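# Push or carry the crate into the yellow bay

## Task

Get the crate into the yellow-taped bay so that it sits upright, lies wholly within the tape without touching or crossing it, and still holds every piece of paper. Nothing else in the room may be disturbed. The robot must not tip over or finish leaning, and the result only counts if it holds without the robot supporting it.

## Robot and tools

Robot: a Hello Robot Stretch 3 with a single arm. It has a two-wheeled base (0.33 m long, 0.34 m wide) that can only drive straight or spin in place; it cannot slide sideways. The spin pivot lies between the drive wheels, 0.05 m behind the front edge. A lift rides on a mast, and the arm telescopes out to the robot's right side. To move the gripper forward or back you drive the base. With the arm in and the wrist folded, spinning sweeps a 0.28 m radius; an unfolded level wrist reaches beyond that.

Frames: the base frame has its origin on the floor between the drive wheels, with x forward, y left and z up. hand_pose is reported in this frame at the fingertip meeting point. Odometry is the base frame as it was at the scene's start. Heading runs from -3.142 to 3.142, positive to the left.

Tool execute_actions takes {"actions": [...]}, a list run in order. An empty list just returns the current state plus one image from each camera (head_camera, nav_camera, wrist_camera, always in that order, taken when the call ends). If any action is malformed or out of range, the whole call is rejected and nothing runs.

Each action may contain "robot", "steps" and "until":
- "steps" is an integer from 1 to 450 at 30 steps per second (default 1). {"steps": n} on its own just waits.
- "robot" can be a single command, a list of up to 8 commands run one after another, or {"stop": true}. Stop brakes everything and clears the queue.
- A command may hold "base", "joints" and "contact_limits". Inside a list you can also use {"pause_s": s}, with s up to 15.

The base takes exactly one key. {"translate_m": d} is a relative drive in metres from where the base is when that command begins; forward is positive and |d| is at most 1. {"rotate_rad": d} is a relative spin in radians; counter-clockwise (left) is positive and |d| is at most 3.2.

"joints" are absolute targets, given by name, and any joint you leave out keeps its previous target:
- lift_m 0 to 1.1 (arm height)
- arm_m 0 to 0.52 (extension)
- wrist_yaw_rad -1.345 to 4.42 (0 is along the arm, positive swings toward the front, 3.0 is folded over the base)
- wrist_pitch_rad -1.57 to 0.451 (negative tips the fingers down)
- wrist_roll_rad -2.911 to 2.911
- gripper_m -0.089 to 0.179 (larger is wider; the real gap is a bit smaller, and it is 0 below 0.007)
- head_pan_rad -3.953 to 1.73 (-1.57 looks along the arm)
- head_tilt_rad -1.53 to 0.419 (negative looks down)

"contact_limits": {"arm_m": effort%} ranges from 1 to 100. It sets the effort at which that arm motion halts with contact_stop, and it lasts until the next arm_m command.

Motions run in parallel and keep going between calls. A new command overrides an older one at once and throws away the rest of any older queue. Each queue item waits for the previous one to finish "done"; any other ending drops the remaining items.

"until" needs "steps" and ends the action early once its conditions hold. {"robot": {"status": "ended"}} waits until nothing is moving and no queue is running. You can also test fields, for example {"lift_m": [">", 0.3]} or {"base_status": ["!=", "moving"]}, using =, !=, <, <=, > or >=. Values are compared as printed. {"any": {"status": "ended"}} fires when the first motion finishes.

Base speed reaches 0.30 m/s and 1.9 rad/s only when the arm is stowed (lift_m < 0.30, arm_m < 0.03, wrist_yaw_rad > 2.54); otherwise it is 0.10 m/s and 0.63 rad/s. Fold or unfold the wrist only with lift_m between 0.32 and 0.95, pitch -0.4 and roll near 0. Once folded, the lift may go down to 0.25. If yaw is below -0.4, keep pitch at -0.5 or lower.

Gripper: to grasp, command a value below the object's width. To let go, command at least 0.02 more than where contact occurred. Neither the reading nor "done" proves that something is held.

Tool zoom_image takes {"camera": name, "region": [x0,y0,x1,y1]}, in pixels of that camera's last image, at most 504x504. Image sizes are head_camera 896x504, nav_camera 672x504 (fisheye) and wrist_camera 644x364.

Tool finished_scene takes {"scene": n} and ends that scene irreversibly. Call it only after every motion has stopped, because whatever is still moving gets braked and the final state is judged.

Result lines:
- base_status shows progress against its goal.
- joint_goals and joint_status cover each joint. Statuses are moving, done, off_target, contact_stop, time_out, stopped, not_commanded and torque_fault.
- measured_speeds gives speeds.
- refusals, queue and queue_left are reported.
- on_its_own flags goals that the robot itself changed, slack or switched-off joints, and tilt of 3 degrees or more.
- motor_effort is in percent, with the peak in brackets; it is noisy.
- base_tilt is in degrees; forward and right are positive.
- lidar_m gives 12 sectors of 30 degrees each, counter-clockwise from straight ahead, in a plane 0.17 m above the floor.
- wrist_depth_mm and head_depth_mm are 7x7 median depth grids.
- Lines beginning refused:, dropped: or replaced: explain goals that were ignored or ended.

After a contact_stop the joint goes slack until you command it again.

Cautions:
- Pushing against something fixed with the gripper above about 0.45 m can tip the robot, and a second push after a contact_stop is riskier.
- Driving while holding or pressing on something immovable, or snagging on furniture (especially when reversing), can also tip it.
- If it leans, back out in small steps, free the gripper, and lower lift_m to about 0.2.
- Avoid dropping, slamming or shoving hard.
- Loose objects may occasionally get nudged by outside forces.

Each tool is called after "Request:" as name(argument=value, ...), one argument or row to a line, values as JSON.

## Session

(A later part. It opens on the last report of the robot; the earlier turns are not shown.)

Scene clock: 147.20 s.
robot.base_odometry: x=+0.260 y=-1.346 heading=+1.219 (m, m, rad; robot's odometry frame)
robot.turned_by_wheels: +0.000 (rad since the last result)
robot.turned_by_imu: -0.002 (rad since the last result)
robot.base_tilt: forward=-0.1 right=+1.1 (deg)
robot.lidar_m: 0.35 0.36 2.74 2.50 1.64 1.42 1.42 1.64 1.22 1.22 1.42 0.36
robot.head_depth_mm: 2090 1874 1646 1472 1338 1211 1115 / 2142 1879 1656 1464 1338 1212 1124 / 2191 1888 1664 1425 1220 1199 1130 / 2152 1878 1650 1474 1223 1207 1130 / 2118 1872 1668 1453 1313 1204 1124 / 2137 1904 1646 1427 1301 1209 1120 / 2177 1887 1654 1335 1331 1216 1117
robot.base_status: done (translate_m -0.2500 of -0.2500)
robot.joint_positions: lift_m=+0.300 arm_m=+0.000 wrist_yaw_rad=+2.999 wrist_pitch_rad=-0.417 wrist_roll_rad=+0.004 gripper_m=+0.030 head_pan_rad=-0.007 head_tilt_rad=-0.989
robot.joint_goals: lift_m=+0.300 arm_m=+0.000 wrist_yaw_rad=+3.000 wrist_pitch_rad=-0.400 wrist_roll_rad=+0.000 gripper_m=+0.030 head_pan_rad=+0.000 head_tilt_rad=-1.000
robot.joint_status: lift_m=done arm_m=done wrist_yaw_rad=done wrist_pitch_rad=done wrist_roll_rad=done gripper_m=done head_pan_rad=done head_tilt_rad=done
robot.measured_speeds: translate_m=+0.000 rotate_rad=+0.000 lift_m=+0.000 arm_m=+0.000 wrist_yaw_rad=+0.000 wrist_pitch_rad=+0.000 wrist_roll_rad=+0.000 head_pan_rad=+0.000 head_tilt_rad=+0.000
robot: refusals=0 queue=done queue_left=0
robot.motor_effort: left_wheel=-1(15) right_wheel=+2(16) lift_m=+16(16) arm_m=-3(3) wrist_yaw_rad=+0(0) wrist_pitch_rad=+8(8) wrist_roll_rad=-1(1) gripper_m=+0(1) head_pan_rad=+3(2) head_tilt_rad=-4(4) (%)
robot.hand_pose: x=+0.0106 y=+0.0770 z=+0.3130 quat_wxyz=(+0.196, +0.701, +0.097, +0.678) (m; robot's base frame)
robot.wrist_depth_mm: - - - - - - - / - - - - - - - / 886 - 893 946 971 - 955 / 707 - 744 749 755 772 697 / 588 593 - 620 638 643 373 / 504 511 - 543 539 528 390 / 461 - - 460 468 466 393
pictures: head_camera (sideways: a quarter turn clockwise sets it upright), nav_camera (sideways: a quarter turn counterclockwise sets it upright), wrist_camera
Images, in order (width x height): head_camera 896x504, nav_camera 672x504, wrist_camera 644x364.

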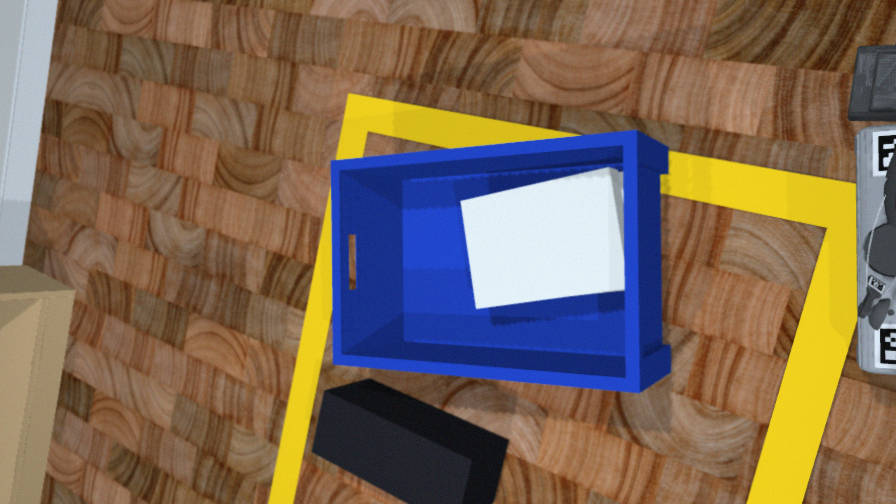

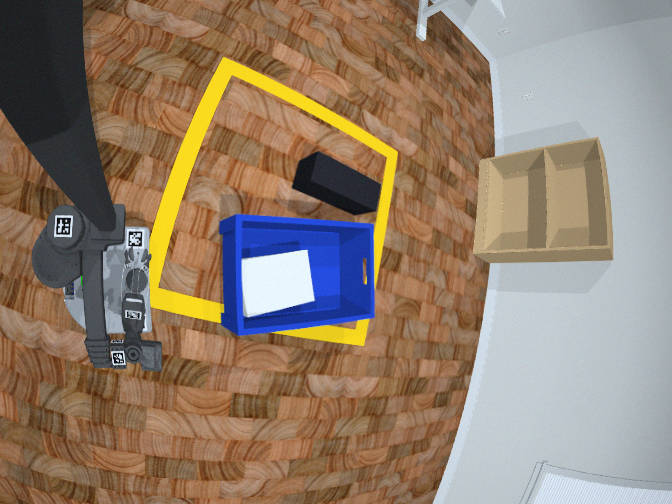

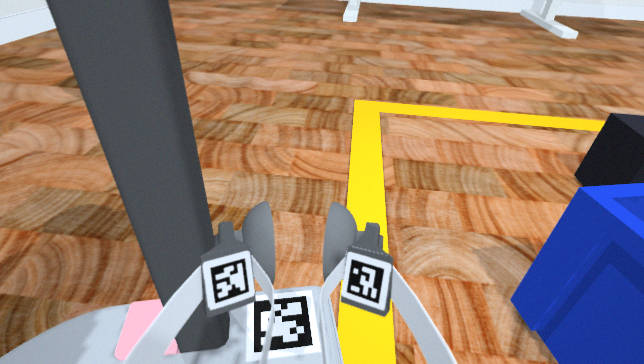

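Request:
execute_actions(
  actions=[
    {"robot":[{"base":{"rotate_rad":-1.57},"joints":{"lift_m":0.28}},{"base":{"translate_m":0.75}},{"base":{"rotate_rad":1.57}},{"base":{"translate_m":0.4}},{"base":{"rotate_rad":3.14},"joints":{"lift_m":0.5,"head_pan_rad":-1.57}},{"joints":{"wrist_yaw_rad":0,"gripper_m":-0.02}},{"joints":{"lift_m":0.2,"wrist_pitch_rad":-0.75}},{"joints":{"arm_m":0.15}}],"steps":450,"until":{"robot":{"status":"ended"}}},
    {"steps":300,"until":{"robot":{"status":"ended"}}},
  ],
)

Scene clock: 180.20 s.
robot.base_odometry: x=+1.102 y=-1.228 heading=-1.924 (m, m, rad; robot's odometry frame)
robot.turned_by_wheels: +3.140 (rad since the last result)
robot.turned_by_imu: +3.153 (rad since the last result)
robot.base_tilt: forward=+0.1 right=+1.2 (deg)
robot.lidar_m: 2.01 0.71 0.61 0.61 0.70 1.77 1.76 1.93 0.60 0.56 2.35 2.01
robot.head_depth_mm: 2162 1870 1495 1456 1310 1212 1111 / 2190 1892 1504 1427 1316 - - / 2202 1895 1489 1350 1317 - - / 2185 1897 1494 1383 1331 1219 - / 2194 1891 1660 1468 1331 1216 1114 / 2184 1881 1656 1481 1329 1218 1119 / 2195 1888 1672 1481 1332 1213 1119
robot.base_status: done (rotate_rad +3.1399 of +3.1400)
robot.joint_positions: lift_m=+0.500 arm_m=+0.000 wrist_yaw_rad=+0.001 wrist_pitch_rad=-0.417 wrist_roll_rad=+0.003 gripper_m=-0.020 head_pan_rad=-1.563 head_tilt_rad=-0.989
robot.joint_goals: lift_m=+0.500 arm_m=+0.000 wrist_yaw_rad=+0.000 wrist_pitch_rad=-0.400 wrist_roll_rad=+0.000 gripper_m=-0.020 head_pan_rad=-1.570 head_tilt_rad=-1.000
robot.joint_status: lift_m=done arm_m=done wrist_yaw_rad=done wrist_pitch_rad=done wrist_roll_rad=done gripper_m=moving head_pan_rad=done head_tilt_rad=done
robot.measured_speeds: translate_m=+0.000 rotate_rad=+0.000 lift_m=+0.000 arm_m=+0.000 wrist_yaw_rad=+0.000 wrist_pitch_rad=+0.000 wrist_roll_rad=+0.000 head_pan_rad=+0.000 head_tilt_rad=+0.000
robot: refusals=0 queue=running queue_left=2
robot.motor_effort: left_wheel=-2(9) right_wheel=+2(8) lift_m=+22(26) arm_m=-3(4) wrist_yaw_rad=-1(2) wrist_pitch_rad=+8(8) wrist_roll_rad=+0(1) gripper_m=-8(89) head_pan_rad=-3(39) head_tilt_rad=-4(4) (%)
robot.hand_pose: x=-0.0213 y=-0.3698 z=+0.5127 quat_wxyz=(+0.691, +0.147, -0.692, -0.147) (m; robot's base frame)
robot.wrist_depth_mm: - - - - - - - / - - - - - - - / - - - - - - - / - - - 870 867 865 - / 874 885 880 - 898 869 925 / 742 754 779 - 556 567 565 / 644 659 619 606 613 629 668
pictures: head_camera (sideways: a quarter turn clockwise sets it upright), nav_camera (sideways: a quarter turn counterclockwise sets it upright), wrist_camera
Images, in order (width x height): head_camera 896x504, nav_camera 672x504, wrist_camera 644x364.

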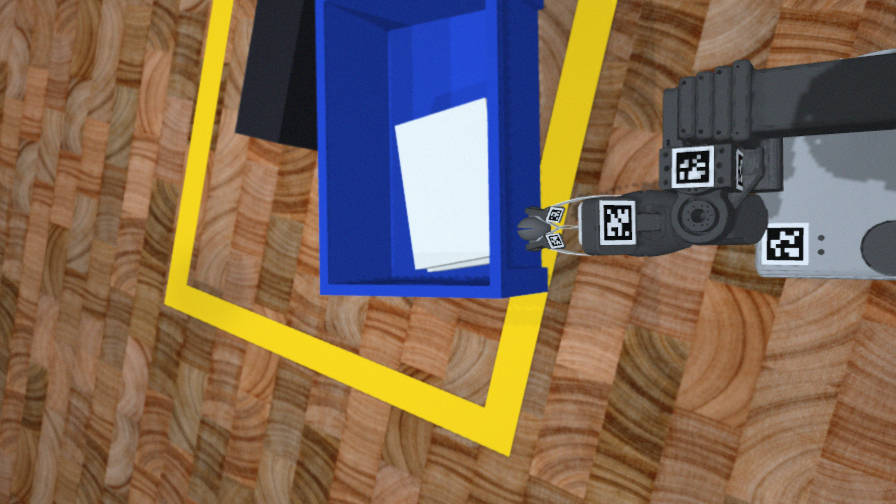

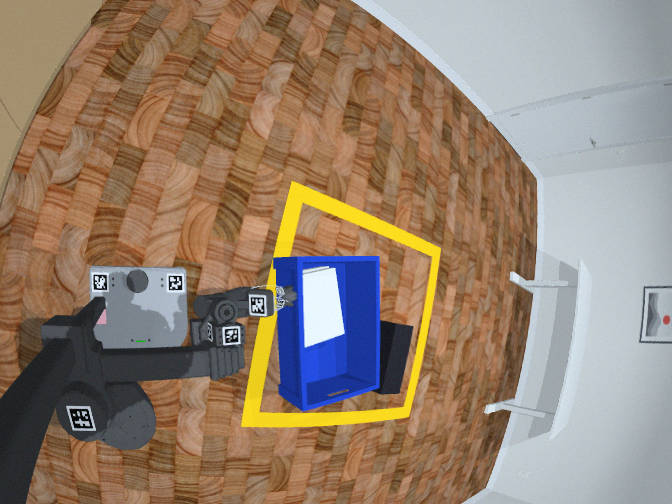

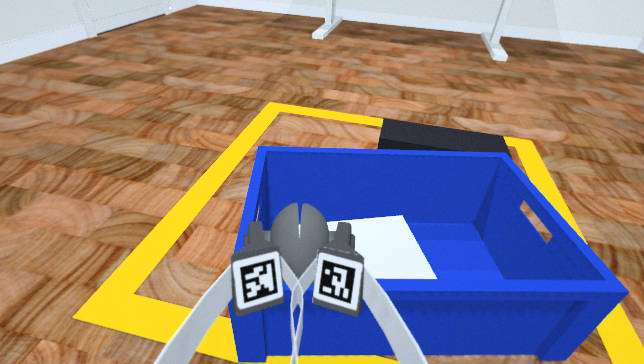

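Request:
execute_actions(
  actions=[
    {"steps":150,"until":{"robot":{"status":"ended"}}},
    {"robot":[{"joints":{"arm_m":0.37}},{"joints":{"arm_m":0.1}}],"steps":300,"until":{"robot":{"status":"ended"}}},
  ],
)

Scene clock: 196.37 s.
robot.base_odometry: x=+1.102 y=-1.228 heading=-1.924 (m, m, rad; robot's odometry frame)
robot.turned_by_wheels: +0.000 (rad since the last result)
robot.turned_by_imu: -0.004 (rad since the last result)
robot.base_tilt: forward=-0.1 right=+1.2 (deg)
robot.lidar_m: 2.01 0.71 0.61 0.61 0.70 1.77 1.77 1.92 0.69 0.68 2.36 2.01
robot.head_depth_mm: 2153 1883 1493 1469 1335 1218 1119 / 2186 1882 1506 1379 1328 1215 - / 2173 1887 1505 1376 1328 - - / 2163 1887 1508 1392 1345 1209 - / 2202 1876 1661 1455 1338 1216 1117 / 2192 1889 1639 1489 1331 1213 1117 / 2175 1888 1665 1486 1328 1219 1118
robot.base_status: done (rotate_rad +3.1400 of +3.1400)
robot.joint_positions: lift_m=+0.203 arm_m=+0.100 wrist_yaw_rad=+0.041 wrist_pitch_rad=-0.765 wrist_roll_rad=+0.001 gripper_m=-0.020 head_pan_rad=-1.563 head_tilt_rad=-0.989
robot.joint_goals: lift_m=+0.203 arm_m=+0.100 wrist_yaw_rad=+0.040 wrist_pitch_rad=-0.750 wrist_roll_rad=+0.000 gripper_m=-0.020 head_pan_rad=-1.570 head_tilt_rad=-1.000
robot.joint_status: lift_m=contact_stop arm_m=done wrist_yaw_rad=done wrist_pitch_rad=off_target wrist_roll_rad=done gripper_m=done head_pan_rad=done head_tilt_rad=done
robot.measured_speeds: translate_m=+0.000 rotate_rad=+0.000 lift_m=+0.000 arm_m=+0.000 wrist_yaw_rad=+0.000 wrist_pitch_rad=+0.000 wrist_roll_rad=+0.000 head_pan_rad=+0.000 head_tilt_rad=+0.000
robot: refusals=0 queue=done queue_left=0
robot.on_its_own: wrist_yaw_rad is held at +0.040, not at your +0.000, by its stall guard, which is not easing now; lift_m is slack since a contact_stop, until your next command for it
robot.motor_effort: left_wheel=+0(5) right_wheel=+0(10) lift_m=+19(21) arm_m=-3(17) wrist_yaw_rad=+0(20) wrist_pitch_rad=+7(34) wrist_roll_rad=+0(1) gripper_m=-7(11) head_pan_rad=-4(4) head_tilt_rad=-4(4) (%)
robot.hand_pose: x=-0.0147 y=-0.4134 z=+0.1468 quat_wxyz=(+0.661, +0.277, -0.650, -0.251) (m; robot's base frame)
robot.wrist_depth_mm: 489 504 380 367 348 331 315 / 431 443 437 424 396 377 354 / 382 392 400 412 416 418 407 / 351 353 362 367 376 384 387 / 316 321 327 - 339 347 349 / 291 296 304 - 311 317 319 / 270 272 278 283 286 291 294
pictures: head_camera (sideways: a quarter turn clockwise sets it upright), nav_camera (sideways: a quarter turn counterclockwise sets it upright), wrist_camera
Images, in order (width x height): head_camera 896x504, nav_camera 672x504, wrist_camera 644x364.

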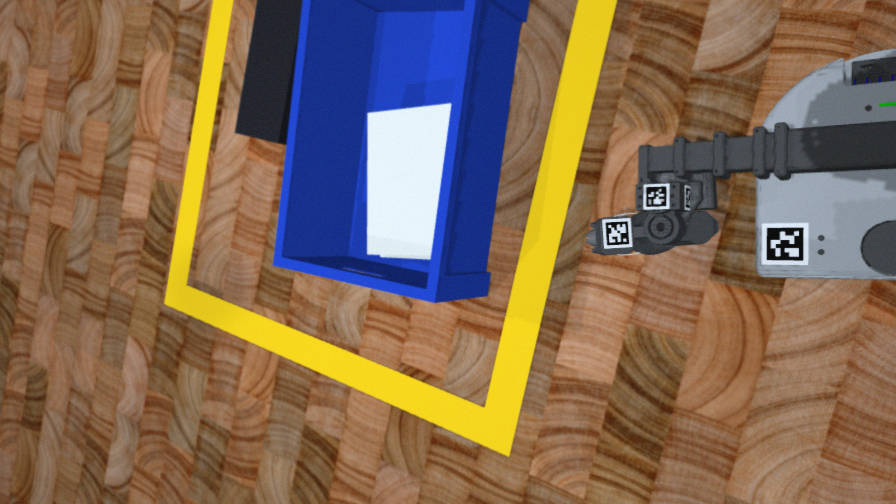

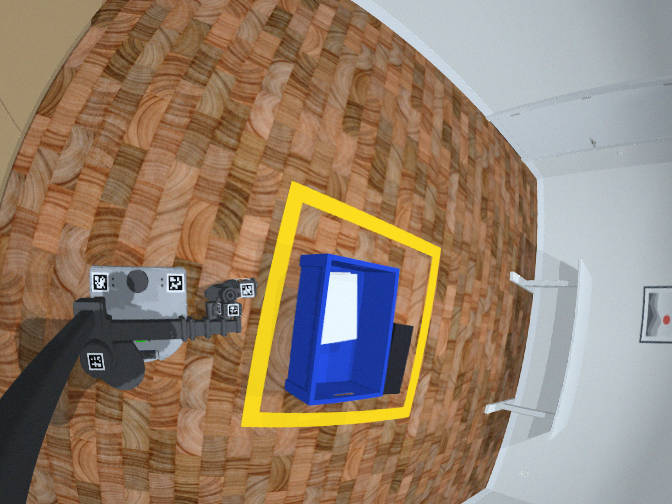

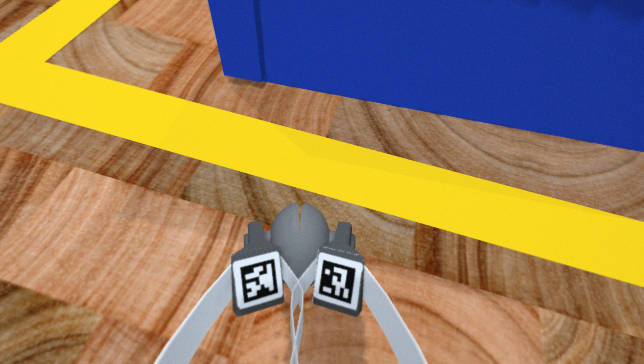

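Aligned and inside.

Request:
finished_scene(
  scene=2,
)

The scene is finished: the task was done.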